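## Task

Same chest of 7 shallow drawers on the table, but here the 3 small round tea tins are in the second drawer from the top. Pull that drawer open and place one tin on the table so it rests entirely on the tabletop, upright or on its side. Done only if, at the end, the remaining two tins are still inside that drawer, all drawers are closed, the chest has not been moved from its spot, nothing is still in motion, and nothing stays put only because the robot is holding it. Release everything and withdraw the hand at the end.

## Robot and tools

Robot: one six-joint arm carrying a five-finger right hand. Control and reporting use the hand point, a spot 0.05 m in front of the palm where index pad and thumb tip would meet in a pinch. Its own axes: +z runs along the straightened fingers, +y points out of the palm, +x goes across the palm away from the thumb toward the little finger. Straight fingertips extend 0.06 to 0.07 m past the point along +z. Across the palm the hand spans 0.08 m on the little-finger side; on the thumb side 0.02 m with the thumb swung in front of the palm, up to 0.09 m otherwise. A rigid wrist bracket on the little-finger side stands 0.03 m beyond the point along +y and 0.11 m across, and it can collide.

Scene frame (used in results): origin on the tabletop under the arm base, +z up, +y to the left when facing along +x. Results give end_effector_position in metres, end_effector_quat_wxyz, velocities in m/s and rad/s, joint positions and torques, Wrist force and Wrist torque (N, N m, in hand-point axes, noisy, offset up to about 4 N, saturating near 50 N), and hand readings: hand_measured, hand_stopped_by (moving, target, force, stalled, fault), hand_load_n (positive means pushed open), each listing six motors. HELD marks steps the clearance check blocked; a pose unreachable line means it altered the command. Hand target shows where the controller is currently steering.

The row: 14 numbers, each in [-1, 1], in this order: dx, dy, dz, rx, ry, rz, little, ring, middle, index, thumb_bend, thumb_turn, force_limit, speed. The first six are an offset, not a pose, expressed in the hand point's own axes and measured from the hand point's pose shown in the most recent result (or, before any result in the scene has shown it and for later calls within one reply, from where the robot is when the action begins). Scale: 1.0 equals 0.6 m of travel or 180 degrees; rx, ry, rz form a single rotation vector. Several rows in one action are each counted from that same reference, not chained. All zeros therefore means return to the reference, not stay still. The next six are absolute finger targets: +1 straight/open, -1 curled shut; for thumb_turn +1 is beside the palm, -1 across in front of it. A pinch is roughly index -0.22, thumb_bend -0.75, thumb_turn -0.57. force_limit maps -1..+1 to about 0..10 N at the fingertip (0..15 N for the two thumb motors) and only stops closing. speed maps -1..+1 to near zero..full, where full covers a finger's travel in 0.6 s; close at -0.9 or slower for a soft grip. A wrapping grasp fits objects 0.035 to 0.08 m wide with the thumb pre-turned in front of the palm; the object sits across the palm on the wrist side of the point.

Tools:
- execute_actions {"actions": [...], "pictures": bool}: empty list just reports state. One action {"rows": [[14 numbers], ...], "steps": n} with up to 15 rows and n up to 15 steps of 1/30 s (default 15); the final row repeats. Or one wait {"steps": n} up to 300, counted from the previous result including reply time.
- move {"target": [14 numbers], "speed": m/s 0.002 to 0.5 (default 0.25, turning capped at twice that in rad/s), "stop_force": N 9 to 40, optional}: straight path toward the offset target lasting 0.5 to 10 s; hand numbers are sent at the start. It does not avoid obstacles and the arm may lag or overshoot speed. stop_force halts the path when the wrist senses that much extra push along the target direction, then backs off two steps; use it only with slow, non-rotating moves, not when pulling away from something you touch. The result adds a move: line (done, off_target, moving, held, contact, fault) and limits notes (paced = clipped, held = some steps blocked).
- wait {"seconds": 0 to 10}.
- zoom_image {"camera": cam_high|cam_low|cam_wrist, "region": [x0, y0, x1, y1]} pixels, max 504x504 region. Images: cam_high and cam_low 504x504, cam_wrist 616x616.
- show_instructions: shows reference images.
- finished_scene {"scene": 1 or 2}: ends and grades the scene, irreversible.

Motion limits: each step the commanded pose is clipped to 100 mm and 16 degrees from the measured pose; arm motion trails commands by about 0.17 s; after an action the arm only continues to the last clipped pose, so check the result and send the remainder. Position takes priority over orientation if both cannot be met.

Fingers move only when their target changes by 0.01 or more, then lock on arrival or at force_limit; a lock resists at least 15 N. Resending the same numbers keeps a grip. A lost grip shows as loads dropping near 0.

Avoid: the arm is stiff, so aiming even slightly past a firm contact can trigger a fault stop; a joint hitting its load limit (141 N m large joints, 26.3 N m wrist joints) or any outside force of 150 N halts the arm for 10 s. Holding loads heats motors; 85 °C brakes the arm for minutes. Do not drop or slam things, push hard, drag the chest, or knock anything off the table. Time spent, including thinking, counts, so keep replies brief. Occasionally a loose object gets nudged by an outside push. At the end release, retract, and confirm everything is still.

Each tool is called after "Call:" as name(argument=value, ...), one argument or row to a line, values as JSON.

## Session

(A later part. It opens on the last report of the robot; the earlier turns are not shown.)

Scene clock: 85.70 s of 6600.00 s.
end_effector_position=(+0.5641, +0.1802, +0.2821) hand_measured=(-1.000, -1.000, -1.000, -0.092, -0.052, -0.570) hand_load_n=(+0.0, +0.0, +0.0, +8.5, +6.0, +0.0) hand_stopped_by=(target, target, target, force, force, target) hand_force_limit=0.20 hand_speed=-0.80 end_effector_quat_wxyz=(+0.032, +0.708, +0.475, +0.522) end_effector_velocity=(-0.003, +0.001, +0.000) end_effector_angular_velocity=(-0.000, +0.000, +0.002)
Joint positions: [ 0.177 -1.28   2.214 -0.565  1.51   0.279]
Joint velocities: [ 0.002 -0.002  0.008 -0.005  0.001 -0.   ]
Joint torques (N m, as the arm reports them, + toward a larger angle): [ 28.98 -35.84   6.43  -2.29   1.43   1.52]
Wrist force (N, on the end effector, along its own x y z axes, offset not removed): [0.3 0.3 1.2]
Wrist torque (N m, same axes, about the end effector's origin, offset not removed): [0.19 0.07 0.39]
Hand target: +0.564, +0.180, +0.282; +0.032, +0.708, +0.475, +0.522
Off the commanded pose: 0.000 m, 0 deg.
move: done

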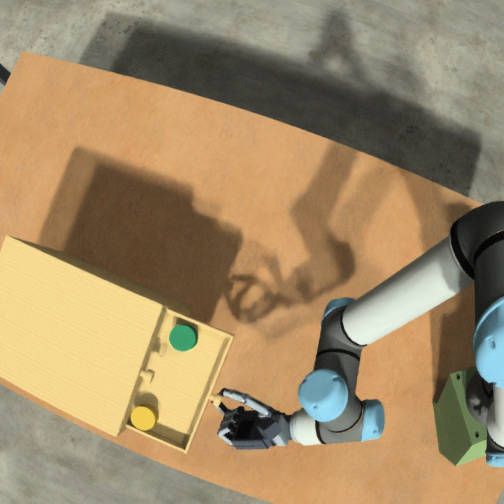

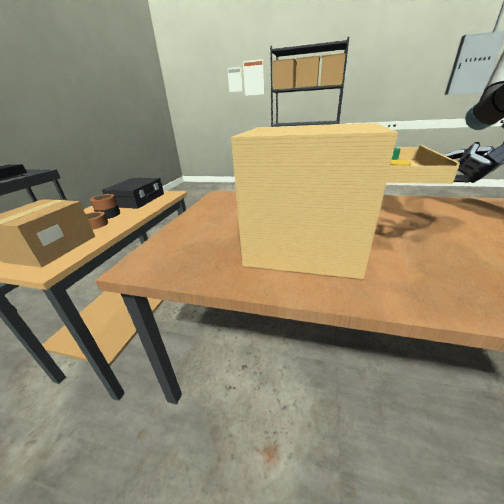

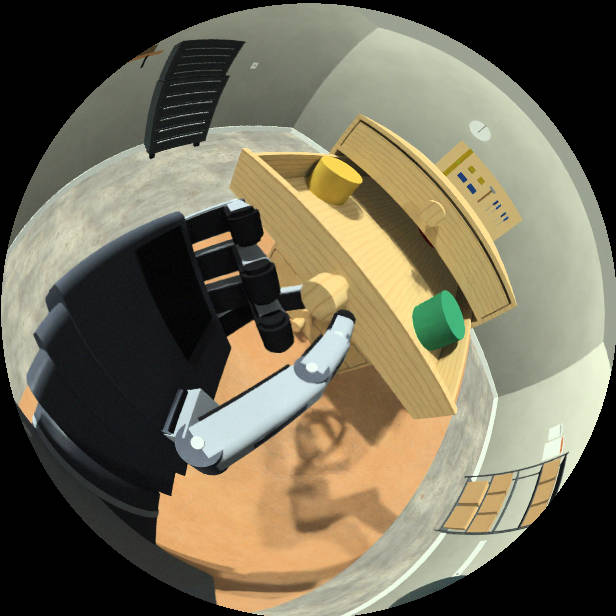

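Call:
move(
  target=[0,-0.0426,-0.0513,0,0,0,-1,-1,-1,-0.3,-0.6,-0.57,0.2,-0.8],
  speed=0.03,
  stop_force=15,
)

Call:
execute_actions(
  actions=[
    {"rows":[[0,0,0,0,0,0,-1,-1,-1,0.12,0.2,-0.57,0.2,0.3]],"steps":15},
  ],
  pictures=false,
)

Call:
move(
  target=[0,-0.0077,0.0064,0,0,0,-1,-1,-1,0.12,0.2,-0.57,0.2,0.3],
  speed=0.02,
)

Call:
zoom_image(
  camera="cam_wrist",
  region=[280,240,400,360],
)

Scene clock: 90.67 s of 6600.00 s.
end_effector_position=(+0.5244, +0.1803, +0.2822) hand_measured=(-1.000, -1.000, -1.000, -0.092, -0.052, -0.570) hand_load_n=(+0.0, +0.0, +0.0, +8.5, +6.0, +0.0) hand_stopped_by=(target, target, target, force, force, target) hand_force_limit=0.20 hand_speed=-0.80 end_effector_quat_wxyz=(+0.032, +0.708, +0.475, +0.522) end_effector_velocity=(-0.003, +0.000, -0.000) end_effector_angular_velocity=(-0.000, +0.000, +0.001)
Joint positions: [ 0.195 -1.312  2.314 -0.635  1.526  0.285]
Joint velocities: [ 0.002 -0.002  0.008 -0.005  0.001  0.   ]
Joint torques (N m, as the arm reports them, + toward a larger angle): [ 29.   -34.75   8.51  -2.11   1.67   1.49]
Wrist force (N, on the end effector, along its own x y z axes, offset not removed): [-0.9 1.1 1.5]
Wrist torque (N m, same axes, about the end effector's origin, offset not removed): [0.25 0.21 0.44]
Hand target: +0.524, +0.180, +0.282; +0.032, +0.708, +0.475, +0.522
Off the commanded pose: 0.000 m, 0 deg.
After step 90, 0.30 s passed at rest.
move: done

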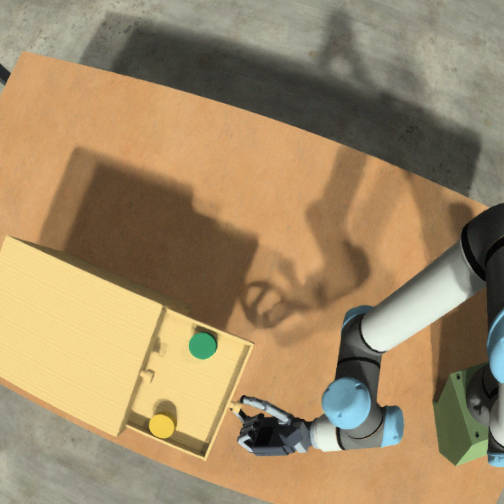

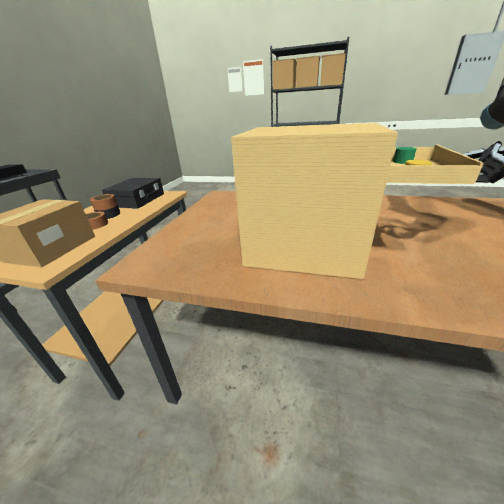

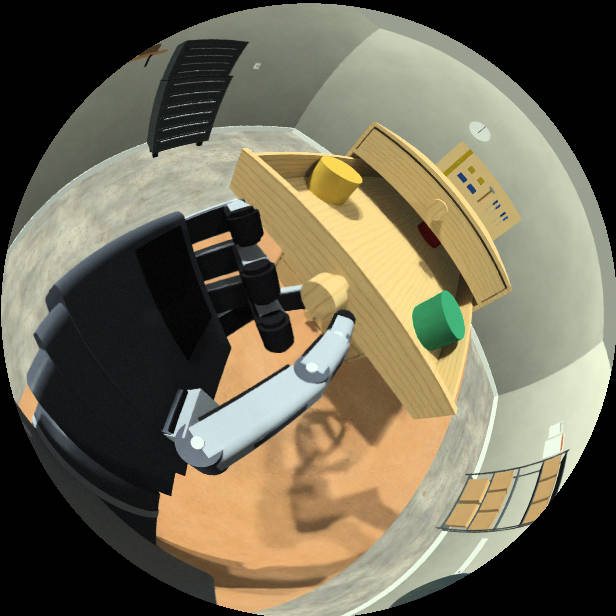

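Scene clock: 91.17 s of 6600.00 s.
end_effector_position=(+0.5244, +0.1803, +0.2822) hand_measured=(-1.000, -1.000, -1.000, +0.120, +0.200, -0.570) hand_load_n=(+0.0, +0.0, +0.0, +0.0, +0.0, +0.0) hand_stopped_by=(target, target, target, target, target, target) hand_force_limit=0.20 hand_speed=0.30 end_effector_quat_wxyz=(+0.032, +0.708, +0.475, +0.522) end_effector_velocity=(+0.000, -0.000, +0.000) end_effector_angular_velocity=(-0.001, -0.000, +0.000)
Joint positions: [ 0.195 -1.312  2.314 -0.635  1.526  0.285]
Joint velocities: [ 0.    -0.    -0.001  0.001  0.    -0.001]
Joint torques (N m, as the arm reports them, + toward a larger angle): [ 23.3  -28.28 -21.37   1.8   -0.04   0.93]
Wrist force (N, on the end effector, along its own x y z axes, offset not removed): [2.3 3.9 -1.1]
Wrist torque (N m, same axes, about the end effector's origin, offset not removed): [0.62 -0.06 0.53]
Hand target: +0.524, +0.180, +0.282; +0.032, +0.708, +0.475, +0.522
Off the commanded pose: 0.000 m, 0 deg.
Steps of this call (steps 1 to 15: all 15 steps of this action). Readings (end_effector_position | what the end effector reports):
1: (+0.5243, +0.1803, +0.2822) | hand_measured=(-1.000, -1.000, -1.000, -0.092, -0.052, -0.570) hand_load_n=(+0.0, +0.0, +0.0, +8.5, +6.0, +0.0) hand_stopped_by=(target, target, target, moving, moving, target) hand_force_limit=0.20 hand_speed=0.30
2: (+0.5243, +0.1803, +0.2822) | hand_measured=(-1.000, -1.000, -1.000, -0.092, -0.052, -0.570) hand_load_n=(+0.0, +0.0, +0.0, +8.5, +6.0, +0.0) hand_stopped_by=(target, target, target, moving, moving, target) hand_force_limit=0.20 hand_speed=0.30
4: (+0.5243, +0.1803, +0.2822) | hand_measured=(-1.000, -1.000, -1.000, -0.028, -0.014, -0.570) hand_load_n=(+0.0, +0.0, +0.0, +0.5, +0.0, +0.0) hand_stopped_by=(target, target, target, moving, moving, target) hand_force_limit=0.20 hand_speed=0.30
8: (+0.5243, +0.1803, +0.2822) | hand_measured=(-1.000, -1.000, -1.000, +0.120, +0.168, -0.570) hand_load_n=(+0.0, +0.0, +0.0, +0.0, +0.0, +0.0) hand_stopped_by=(target, target, target, moving, moving, target) hand_force_limit=0.20 hand_speed=0.30
15: the state above

Scene clock: 92.10 s of 6600.00 s.
end_effector_position=(+0.5244, +0.1843, +0.2782) hand_measured=(-1.000, -1.000, -1.000, +0.120, +0.200, -0.570) hand_load_n=(+0.0, +0.0, +0.0, +0.0, +0.0, +0.0) hand_stopped_by=(target, target, target, target, target, target) hand_force_limit=0.20 hand_speed=0.30 end_effector_quat_wxyz=(+0.032, +0.708, +0.475, +0.522) end_effector_velocity=(-0.000, +0.002, -0.002) end_effector_angular_velocity=(-0.000, -0.001, +0.001)
Joint positions: [ 0.199 -1.294  2.311 -0.65   1.531  0.287]
Joint velocities: [ 0.004  0.009 -0.002 -0.007  0.002  0.   ]
Joint torques (N m, as the arm reports them, + toward a larger angle): [ 27.79 -13.11 -21.29  -2.08   1.63   1.69]
Wrist force (N, on the end effector, along its own x y z axes, offset not removed): [-0.9 -1.9 0.1]
Wrist torque (N m, same axes, about the end effector's origin, offset not removed): [-0.40 0.47 0.10]
Hand target: +0.524, +0.185, +0.278; +0.032, +0.708, +0.475, +0.522
Off the commanded pose: 0.000 m, 0 deg.
move: done

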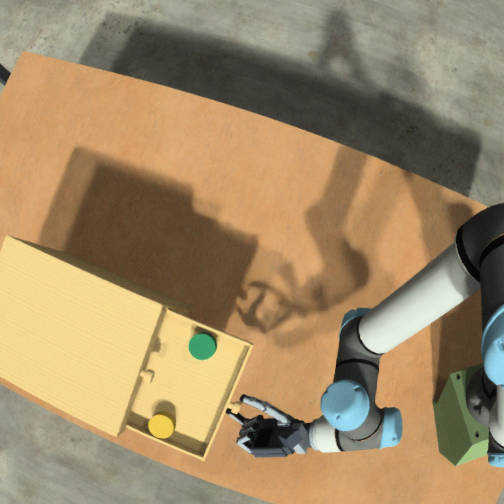

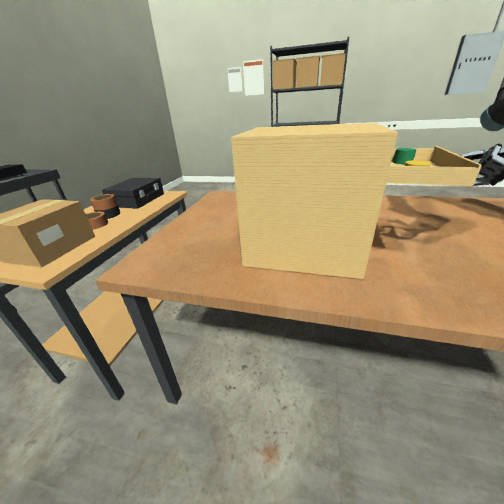

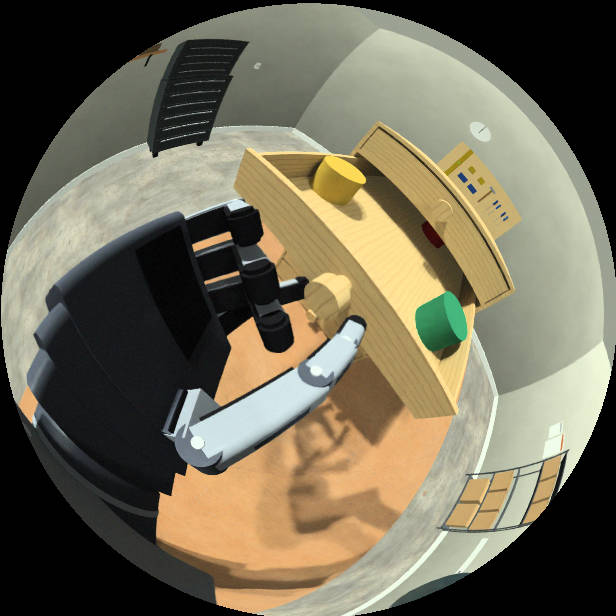

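Region (280, 240, 400, 360) of cam_wrist's 616x616 image, scaled by 4.200, with more detail than that image has.

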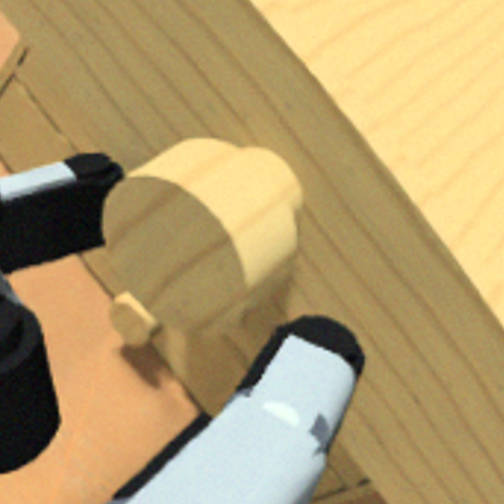

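Call:
move(
  target=[0,-0.0358,-0.0353,0,0,0,-1,-1,-1,0.12,0.2,-0.57,0.2,0.3],
  speed=0.03,
)

Scene clock: 94.47 s of 6600.00 s.
end_effector_position=(+0.4947, +0.1865, +0.2762) hand_measured=(-1.000, -1.000, -1.000, +0.120, +0.200, -0.570) hand_load_n=(+0.0, +0.0, +0.0, +0.0, +0.0, +0.0) hand_stopped_by=(target, target, target, target, target, target) hand_force_limit=0.20 hand_speed=0.30 end_effector_quat_wxyz=(+0.032, +0.708, +0.475, +0.522) end_effector_velocity=(-0.003, -0.000, -0.001) end_effector_angular_velocity=(-0.000, +0.001, -0.001)
Joint positions: [ 0.219 -1.301  2.381 -0.713  1.549  0.294]
Joint velocities: [ 0.001 -0.     0.007 -0.006  0.002  0.001]
Joint torques (N m, as the arm reports them, + toward a larger angle): [ 26.7  -32.05   8.82  -1.8    1.71   1.69]
Wrist force (N, on the end effector, along its own x y z axes, offset not removed): [-1.2 2.4 -0.4]
Wrist torque (N m, same axes, about the end effector's origin, offset not removed): [0.46 0.46 0.33]
Hand target: +0.494, +0.187, +0.276; +0.032, +0.708, +0.475, +0.522
Off the commanded pose: 0.000 m, 0 deg.
move: done

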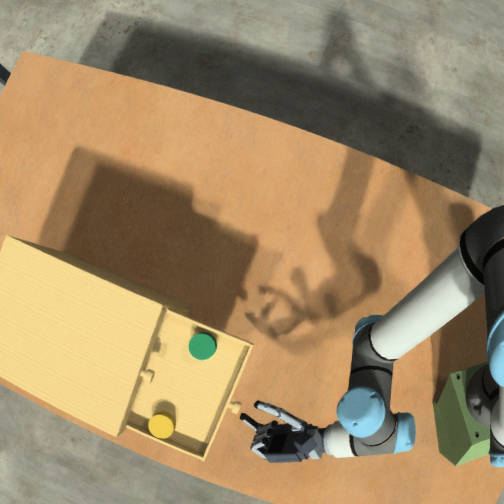

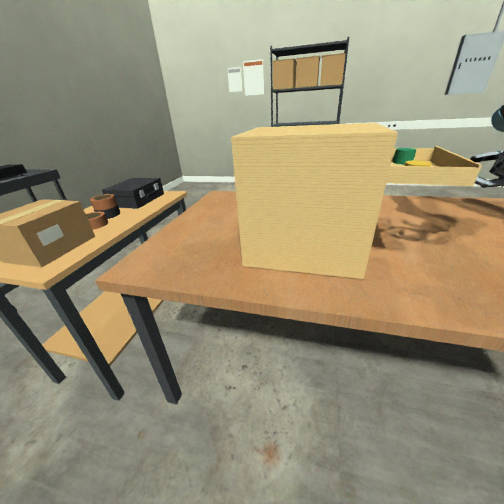

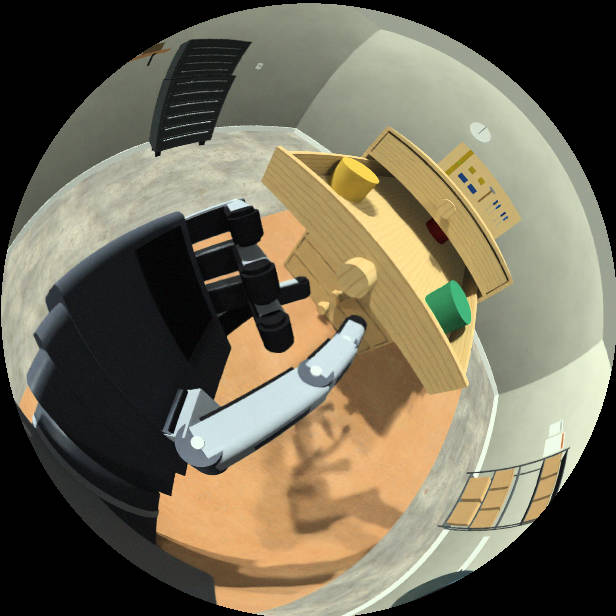

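Call:
move(
  target=[0.141,0.09,-0.12,0,0,0,-1,-1,-1,0.12,0.2,-0.57,0.2,0.3],
  speed=0.15,
)

Scene clock: 101.57 s of 6600.00 s.
end_effector_position=(+0.4741, +0.1841, +0.3977) hand_measured=(-1.000, -1.000, -1.000, +0.120, +0.200, -0.570) hand_load_n=(+0.0, +0.0, +0.0, +0.0, +0.0, +0.0) hand_stopped_by=(target, target, target, target, target, target) hand_force_limit=0.20 hand_speed=0.30 end_effector_quat_wxyz=(+0.032, +0.707, +0.475, +0.522) end_effector_velocity=(-0.000, -0.000, +0.003) end_effector_angular_velocity=(-0.001, +0.002, -0.001)
Joint positions: [ 0.479 -1.545  2.284 -0.363  1.792  0.389]
Joint velocities: [ 0.007 -0.003 -0.006  0.011  0.009  0.003]
Joint torques (N m, as the arm reports them, + toward a larger angle): [ 22.07 -24.24 -28.53   1.41   2.     1.5 ]
Wrist force (N, on the end effector, along its own x y z axes, offset not removed): [0.5 1.6 0.2]
Wrist torque (N m, same axes, about the end effector's origin, offset not removed): [0.22 0.19 0.29]
Hand target: +0.474, +0.184, +0.398; +0.032, +0.708, +0.475, +0.522
Off the commanded pose: 0.000 m, 0 deg.
After step 90, 2.73 s passed at rest.
move: done

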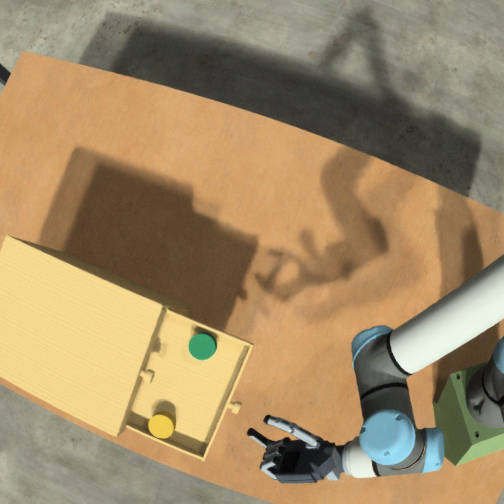

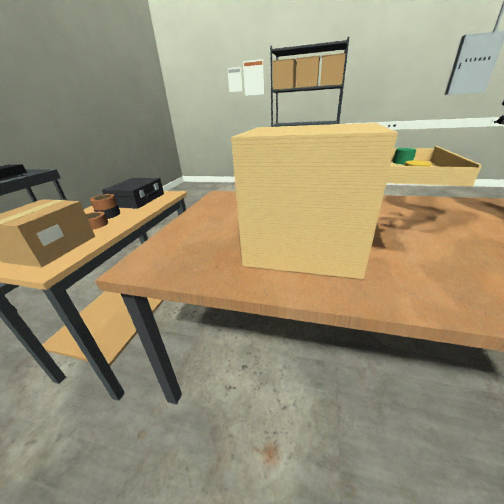

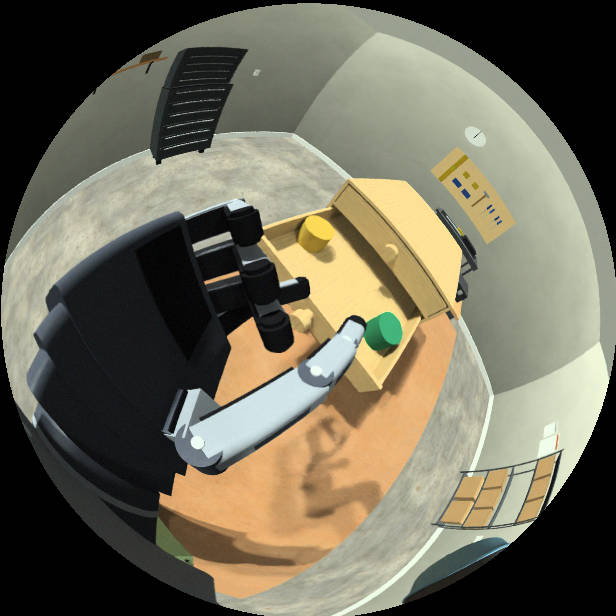

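Call:
move(
  target=[-0.061,0.221,0.09,-0.285,0.077,0.801,-1,-1,0.55,0.4,0.15,-0.76,0.2,0.3],
  speed=0.4,
)

Scene clock: 106.77 s of 6600.00 s.
end_effector_position=(+0.6001, +0.1099, +0.4191) hand_measured=(-1.000, -1.000, +0.550, +0.400, +0.150, -0.760) hand_load_n=(+0.0, +0.0, +0.0, +0.0, +0.0, +0.0) hand_stopped_by=(target, target, target, target, target, target) hand_force_limit=0.20 hand_speed=0.30 end_effector_quat_wxyz=(+0.281, -0.539, +0.705, -0.365) end_effector_velocity=(+0.000, -0.000, +0.000) end_effector_angular_velocity=(+0.010, +0.007, -0.004)
Joint positions: [ 0.443 -1.427  1.702 -0.033  2.436  2.957]
Joint velocities: [-0.002  0.003 -0.008  0.019 -0.002  0.018]
Joint torques (N m, as the arm reports them, + toward a larger angle): [  2.83 -13.52 -30.13   1.65  -2.72   1.69]
Wrist force (N, on the end effector, along its own x y z axes, offset not removed): [1.4 -1.1 3.3]
Wrist torque (N m, same axes, about the end effector's origin, offset not removed): [-0.24 -0.10 0.38]
Hand target: +0.600, +0.110, +0.419; +0.281, -0.539, +0.705, -0.365
Off the commanded pose: 0.000 m, 0 deg.
move: done

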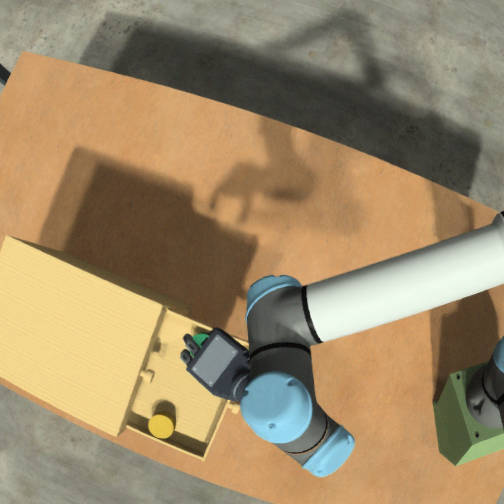

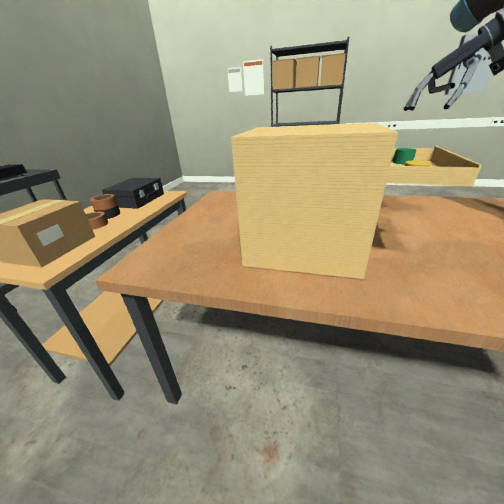

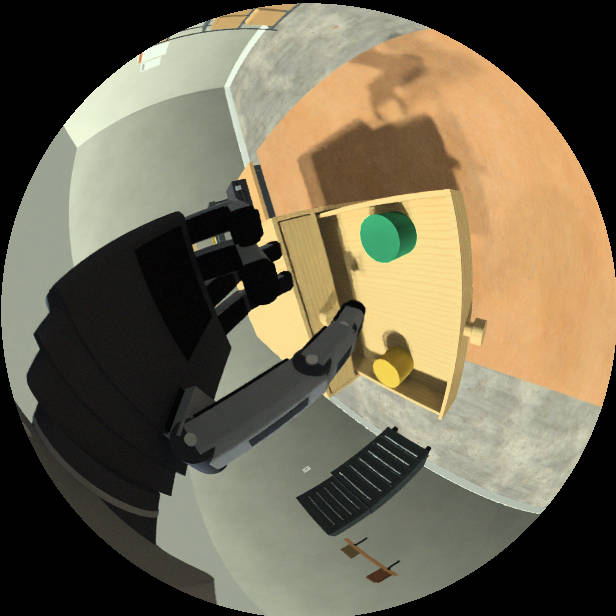

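Call:
move(
  target=[0.0169,0.0447,0.0959,0,0,0,-1,-1,0.55,0.4,0.15,-0.76,0.2,0.3],
  speed=0.1,
  stop_force=12,
)

Call:
zoom_image(
  camera="cam_wrist",
  region=[230,170,430,370],
)

Scene clock: 111.40 s of 6600.00 s.
end_effector_position=(+0.6280, +0.0922, +0.3643) hand_measured=(-1.000, -1.000, +0.550, +0.400, +0.150, -0.760) hand_load_n=(+0.0, +0.0, +0.0, +0.0, +0.0, +0.0) hand_stopped_by=(target, target, target, target, target, target) hand_force_limit=0.20 hand_speed=0.30 end_effector_quat_wxyz=(+0.281, -0.539, +0.705, -0.365) end_effector_velocity=(+0.001, -0.001, -0.002) end_effector_angular_velocity=(-0.000, -0.001, -0.000)
Joint positions: [ 0.318 -1.398  1.747 -0.135  2.315  2.916]
Joint velocities: [-0.005  0.001  0.001 -0.004 -0.005 -0.002]
Joint torques (N m, as the arm reports them, + toward a larger angle): [  4.76 -15.49  -2.78  -2.48  -3.    -1.83]
Wrist force (N, on the end effector, along its own x y z axes, offset not removed): [0.4 0.5 0.4]
Wrist torque (N m, same axes, about the end effector's origin, offset not removed): [0.16 0.32 0.24]
Hand target: +0.628, +0.092, +0.364; +0.281, -0.539, +0.705, -0.365
Off the commanded pose: 0.000 m, 0 deg.
After step 90, 0.50 s passed at rest.
move: done

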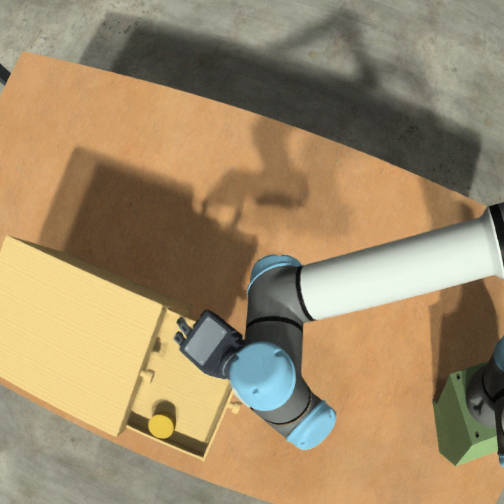

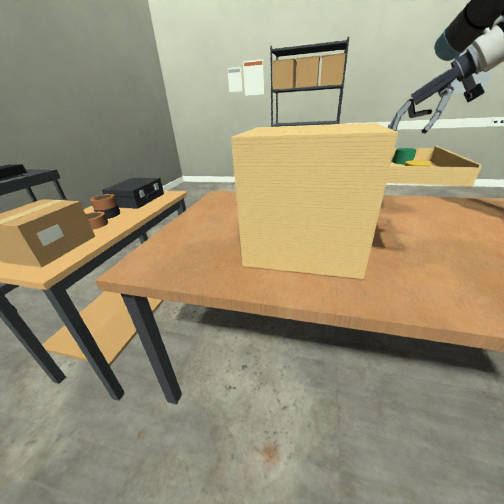

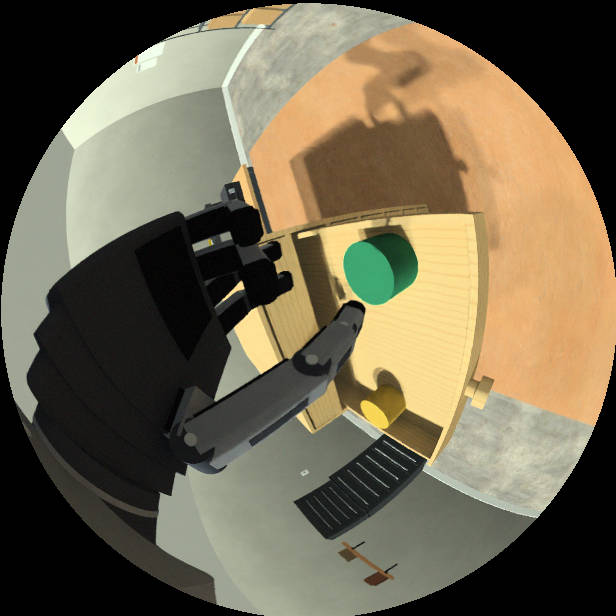

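Region (230, 170, 430, 370) of cam_wrist's 616x616 image, scaled by 2.520, with more detail than that image has.

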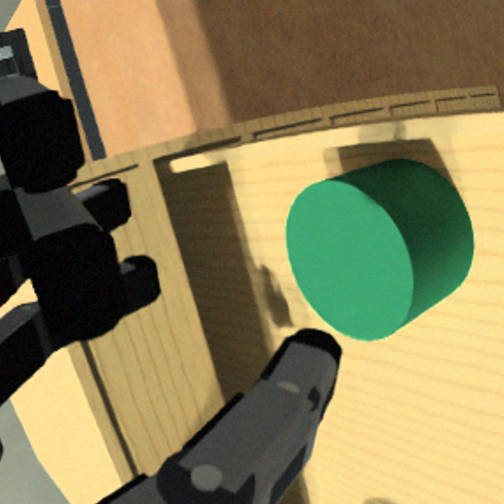

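Call:
move(
  target=[0.0048,0.039,0.0373,0,0,0,-1,-1,0.55,0.4,0.15,-0.76,0.2,0.3],
  speed=0.03,
  stop_force=9,
)

Call:
zoom_image(
  camera="cam_wrist",
  region=[230,170,430,370],
)

Call:
zoom_image(
  camera="cam_low",
  region=[370,90,490,210],
)

Scene clock: 118.47 s of 6600.00 s.
end_effector_position=(+0.6319, +0.0883, +0.3326) hand_measured=(-1.000, -1.000, +0.550, +0.400, +0.150, -0.760) hand_load_n=(+0.0, +0.0, +0.0, +0.0, +0.0, +0.0) hand_stopped_by=(target, target, target, target, target, target) hand_force_limit=0.20 hand_speed=0.30 end_effector_quat_wxyz=(+0.281, -0.539, +0.705, -0.365) end_effector_velocity=(-0.000, +0.001, -0.002) end_effector_angular_velocity=(+0.001, -0.001, +0.001)
Joint positions: [ 0.269 -1.379  1.788 -0.205  2.267  2.903]
Joint velocities: [-0.002  0.002  0.004 -0.006 -0.004 -0.001]
Joint torques (N m, as the arm reports them, + toward a larger angle): [  3.6  -17.06  -0.09  -2.05  -2.99  -1.51]
Wrist force (N, on the end effector, along its own x y z axes, offset not removed): [-1.2 1.6 -1.2]
Wrist torque (N m, same axes, about the end effector's origin, offset not removed): [0.44 0.45 0.18]
Hand target: +0.632, +0.088, +0.332; +0.281, -0.539, +0.705, -0.365
Off the commanded pose: 0.000 m, 0 deg.
After step 90, 2.67 s passed at rest.
move: done

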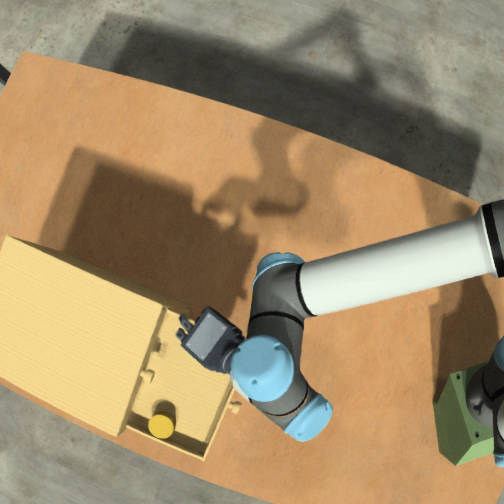

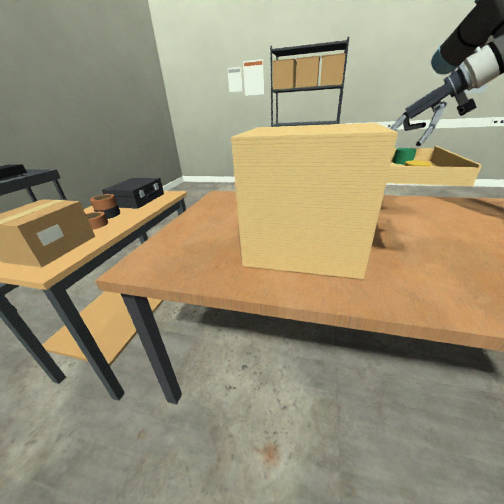

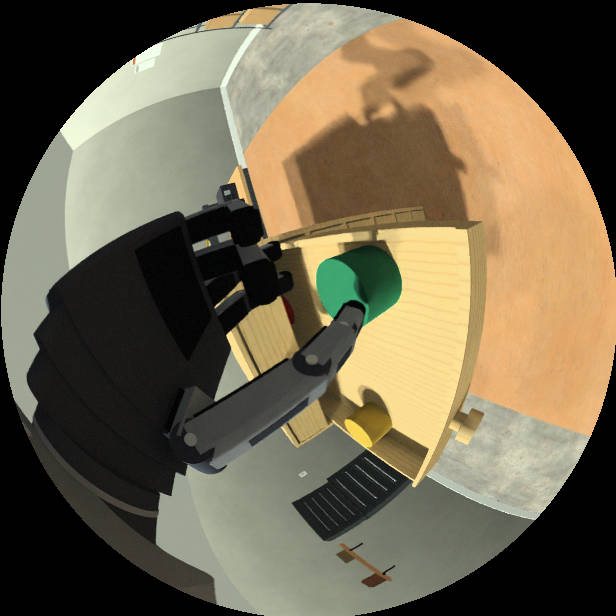

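Region (230, 170, 430, 370) of cam_wrist's 616x616 image, scaled by 2.520, with more detail than that image has.

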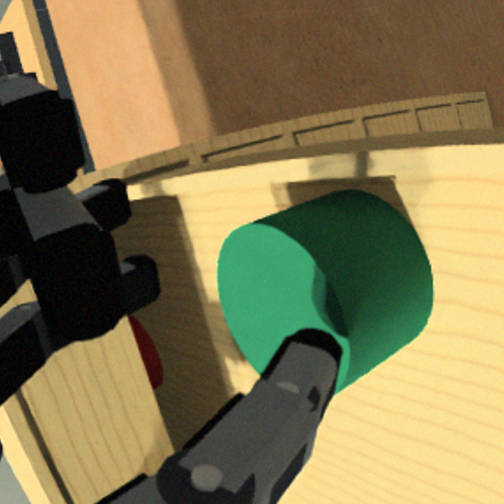

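Region (370, 90, 490, 210) of cam_low's 504x504 image, scaled by 4.200, with more detail than that image has.

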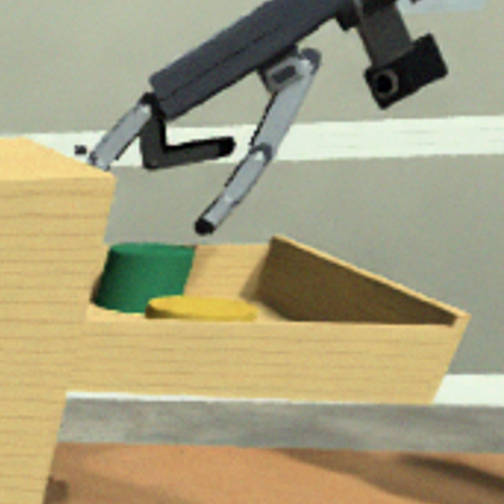

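Call:
move(
  target=[-0.0026,0.0313,0.0337,0,0,0,-1,-1,0.55,0.4,0.15,-0.76,0.2,0.3],
  speed=0.015,
  stop_force=9,
)

Call:
zoom_image(
  camera="cam_wrist",
  region=[230,170,430,370],
)

Call:
zoom_image(
  camera="cam_low",
  region=[370,90,490,210],
)

Scene clock: 124.37 s of 6600.00 s.
end_effector_position=(+0.6340, +0.0883, +0.3225) hand_measured=(-1.000, -1.000, +0.550, +0.400, +0.150, -0.760) hand_load_n=(+0.0, +0.0, +0.5, +0.0, -1.0, -1.0) hand_stopped_by=(target, target, target, target, target, target) hand_force_limit=0.20 hand_speed=0.30 end_effector_quat_wxyz=(+0.281, -0.540, +0.705, -0.365) end_effector_velocity=(-0.000, -0.001, +0.004) end_effector_angular_velocity=(+0.000, +0.001, -0.003)
Joint positions: [ 0.256 -1.368  1.797 -0.226  2.254  2.899]
Joint velocities: [ 0.005 -0.003 -0.006  0.011  0.007  0.003]
Joint torques (N m, as the arm reports them, + toward a larger angle): [ 21.45 -26.16 -24.94   2.25   2.92   1.46]
Wrist force (N, on the end effector, along its own x y z axes, offset not removed): [4.0 -16.4 -24.5]
Wrist torque (N m, same axes, about the end effector's origin, offset not removed): [-0.27 0.16 0.24]
Hand target: +0.634, +0.088, +0.323; +0.281, -0.539, +0.705, -0.365
Off the commanded pose: 0.017 m, 0 deg.
After step 90, 1.87 s passed at rest.
move: contact

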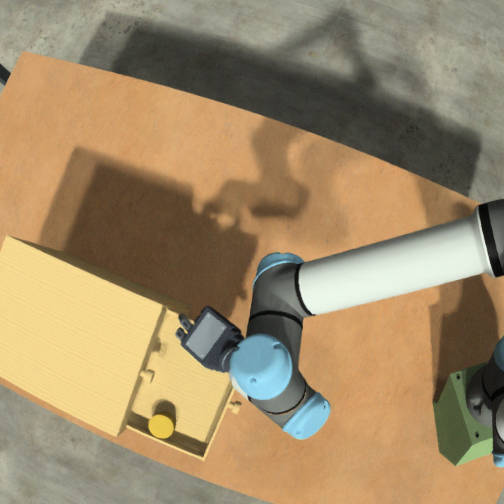

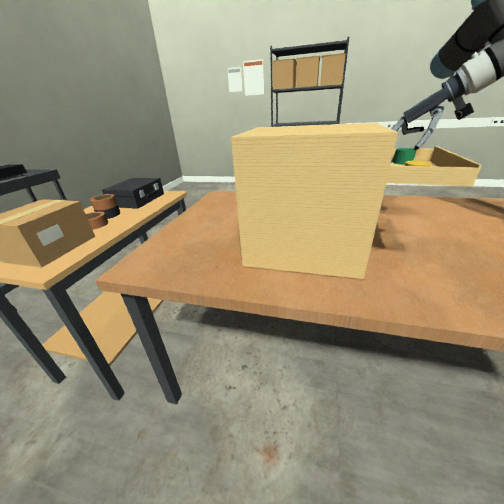

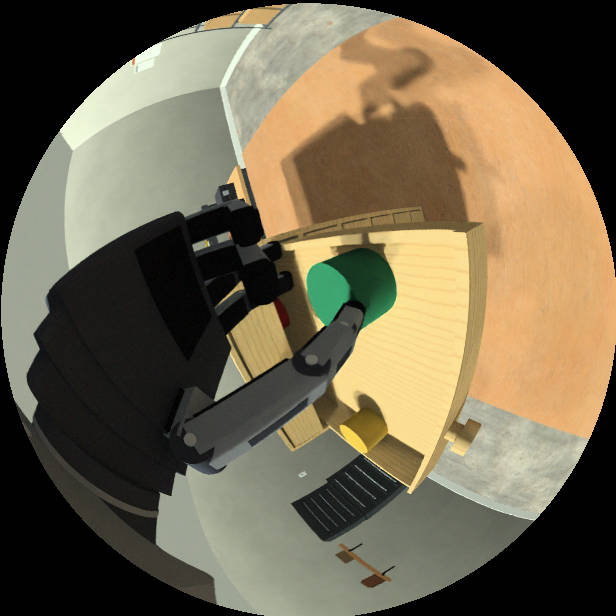

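Region (230, 170, 430, 370) of cam_wrist's 616x616 image, scaled by 2.520, with more detail than that image has.

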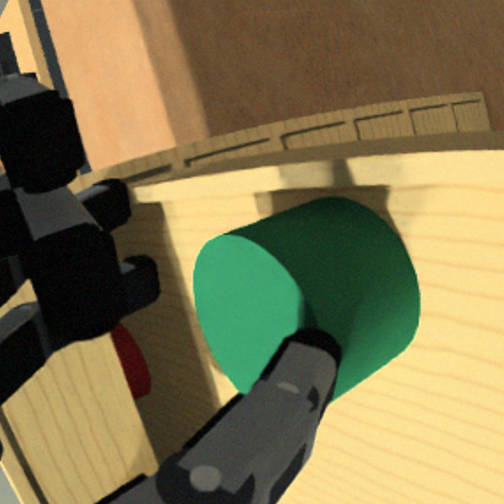

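Region (370, 90, 490, 210) of cam_low's 504x504 image, scaled by 4.200, with more detail than that image has.

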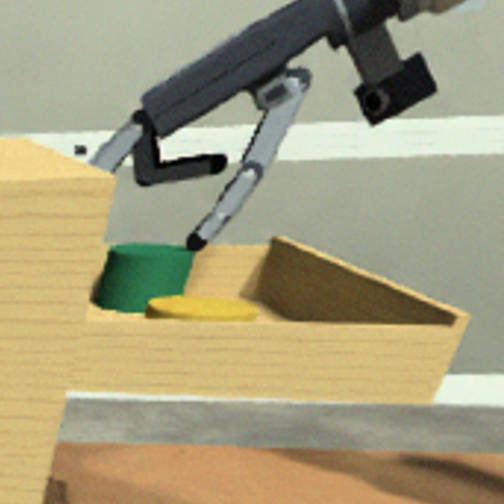

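Call:
move(
  target=[0.014,0.0063,-0.0205,0,0,0,-1,-1,0.55,0.4,0.15,-0.76,0.2,0.3],
  speed=0.02,
)

Call:
move(
  target=[0,0.0273,0.0191,0,0,0,-1,-1,0.55,0.4,0.15,-0.76,0.2,0.3],
  speed=0.008,
  stop_force=9,
)

Call:
zoom_image(
  camera="cam_wrist",
  region=[230,170,430,370],
)

Call:
zoom_image(
  camera="cam_low",
  region=[370,90,490,210],
)

Scene clock: 128.57 s of 6600.00 s.
end_effector_position=(+0.6202, +0.0835, +0.3264) hand_measured=(-1.000, -1.000, +0.550, +0.400, +0.150, -0.760) hand_load_n=(+0.0, +0.0, +0.0, +0.0, +0.0, +0.0) hand_stopped_by=(target, target, target, target, target, target) hand_force_limit=0.20 hand_speed=0.30 end_effector_quat_wxyz=(+0.281, -0.540, +0.705, -0.365) end_effector_velocity=(-0.003, -0.001, +0.000) end_effector_angular_velocity=(-0.001, +0.000, +0.000)
Joint positions: [ 0.258 -1.402  1.834 -0.229  2.255  2.9  ]
Joint velocities: [ 0.    -0.006  0.007 -0.001  0.    -0.001]
Joint torques (N m, as the arm reports them, + toward a larger angle): [ 28.91 -37.36   0.7   -2.23   2.3    1.6 ]
Wrist force (N, on the end effector, along its own x y z axes, offset not removed): [2.8 -1.9 0.8]
Wrist torque (N m, same axes, about the end effector's origin, offset not removed): [-0.41 -0.17 0.33]
Hand target: +0.620, +0.083, +0.326; +0.281, -0.540, +0.705, -0.365
Off the commanded pose: 0.000 m, 0 deg.
After step 90, 0.13 s passed at rest.
move: done

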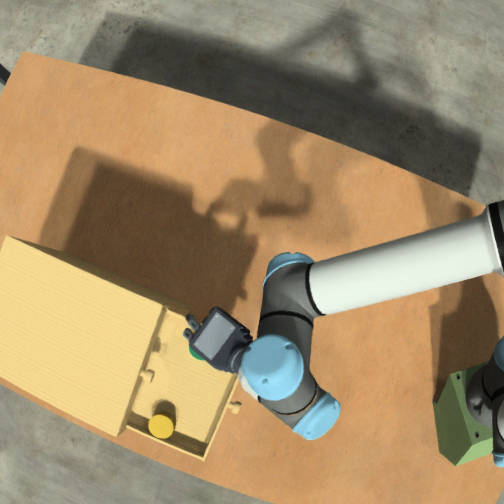

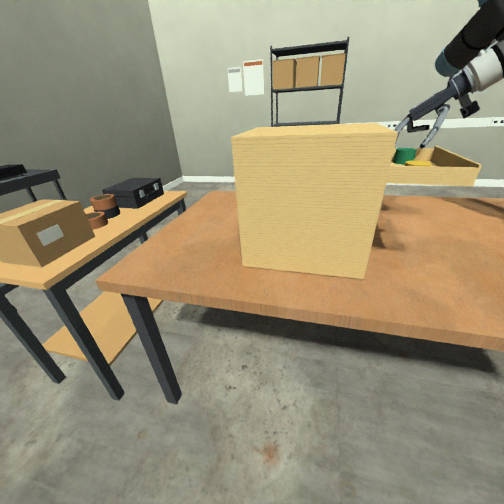

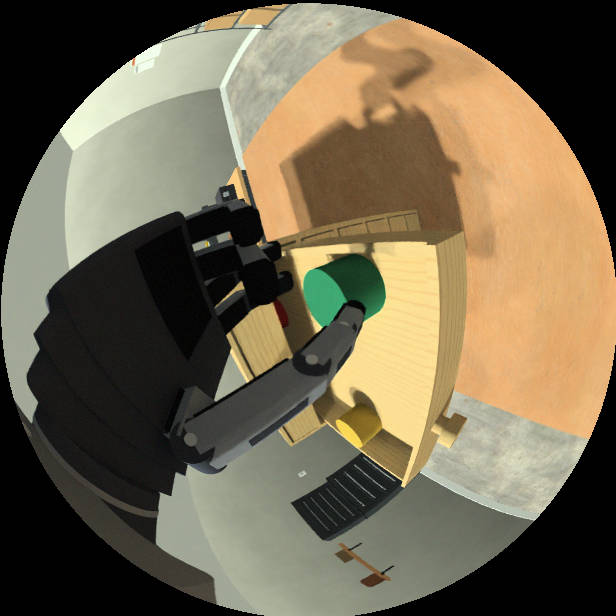

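Scene clock: 129.57 s of 6600.00 s.
end_effector_position=(+0.6202, +0.0835, +0.3212) hand_measured=(-1.000, -1.000, +0.550, +0.400, +0.150, -0.760) hand_load_n=(+0.0, +0.0, +3.0, +0.0, +0.0, +0.0) hand_stopped_by=(target, target, target, target, target, target) hand_force_limit=0.20 hand_speed=0.30 end_effector_quat_wxyz=(+0.281, -0.540, +0.705, -0.365) end_effector_velocity=(+0.001, -0.001, +0.003) end_effector_angular_velocity=(-0.002, +0.001, -0.002)
Joint positions: [ 0.251 -1.398  1.841 -0.241  2.249  2.898]
Joint velocities: [ 0.002 -0.001 -0.007  0.008  0.005 -0.001]
Joint torques (N m, as the arm reports them, + toward a larger angle): [ 23.06 -28.93 -26.15   3.24   2.86   1.24]
Wrist force (N, on the end effector, along its own x y z axes, offset not removed): [2.7 -11.1 -12.7]
Wrist torque (N m, same axes, about the end effector's origin, offset not removed): [0.94 0.29 0.26]
Hand target: +0.620, +0.084, +0.322; +0.281, -0.540, +0.705, -0.365
Off the commanded pose: 0.015 m, 0 deg.
move: contact

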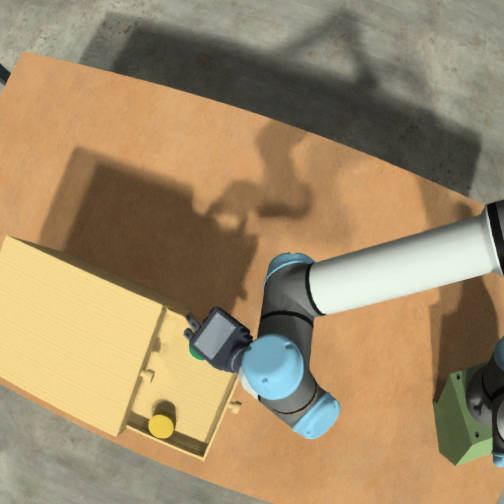

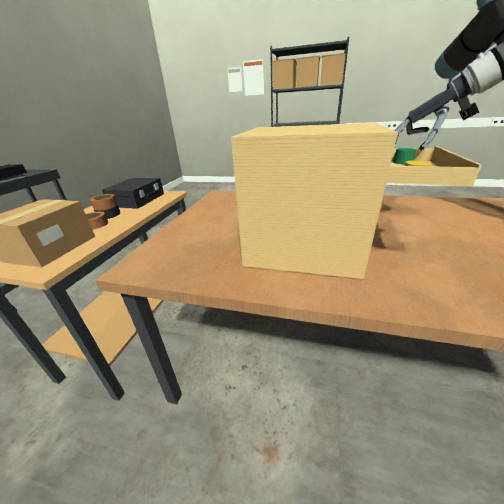

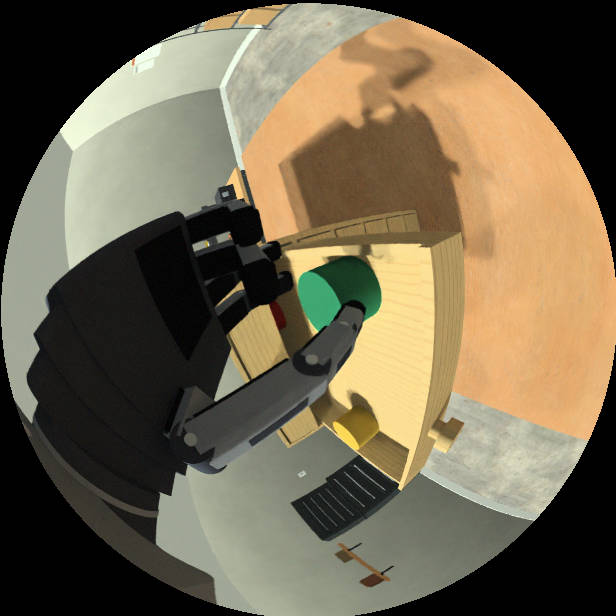

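Region (230, 170, 430, 370) of cam_wrist's 616x616 image, scaled by 2.520, with more detail than that image has.

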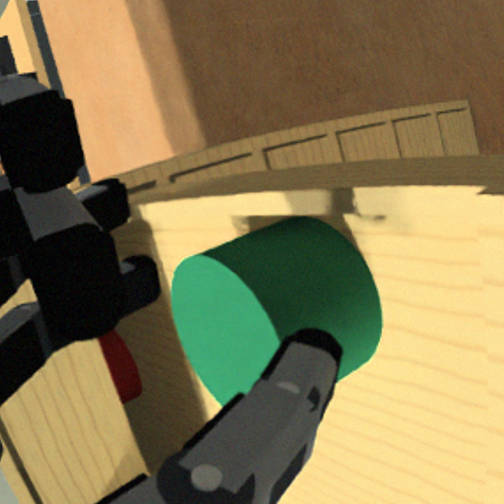

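Region (370, 90, 490, 210) of cam_low's 504x504 image, scaled by 4.200, with more detail than that image has.

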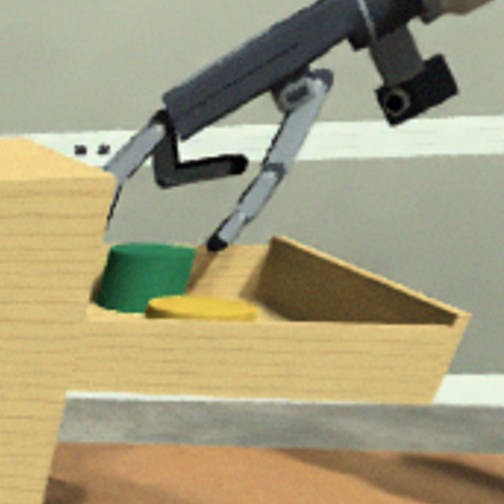

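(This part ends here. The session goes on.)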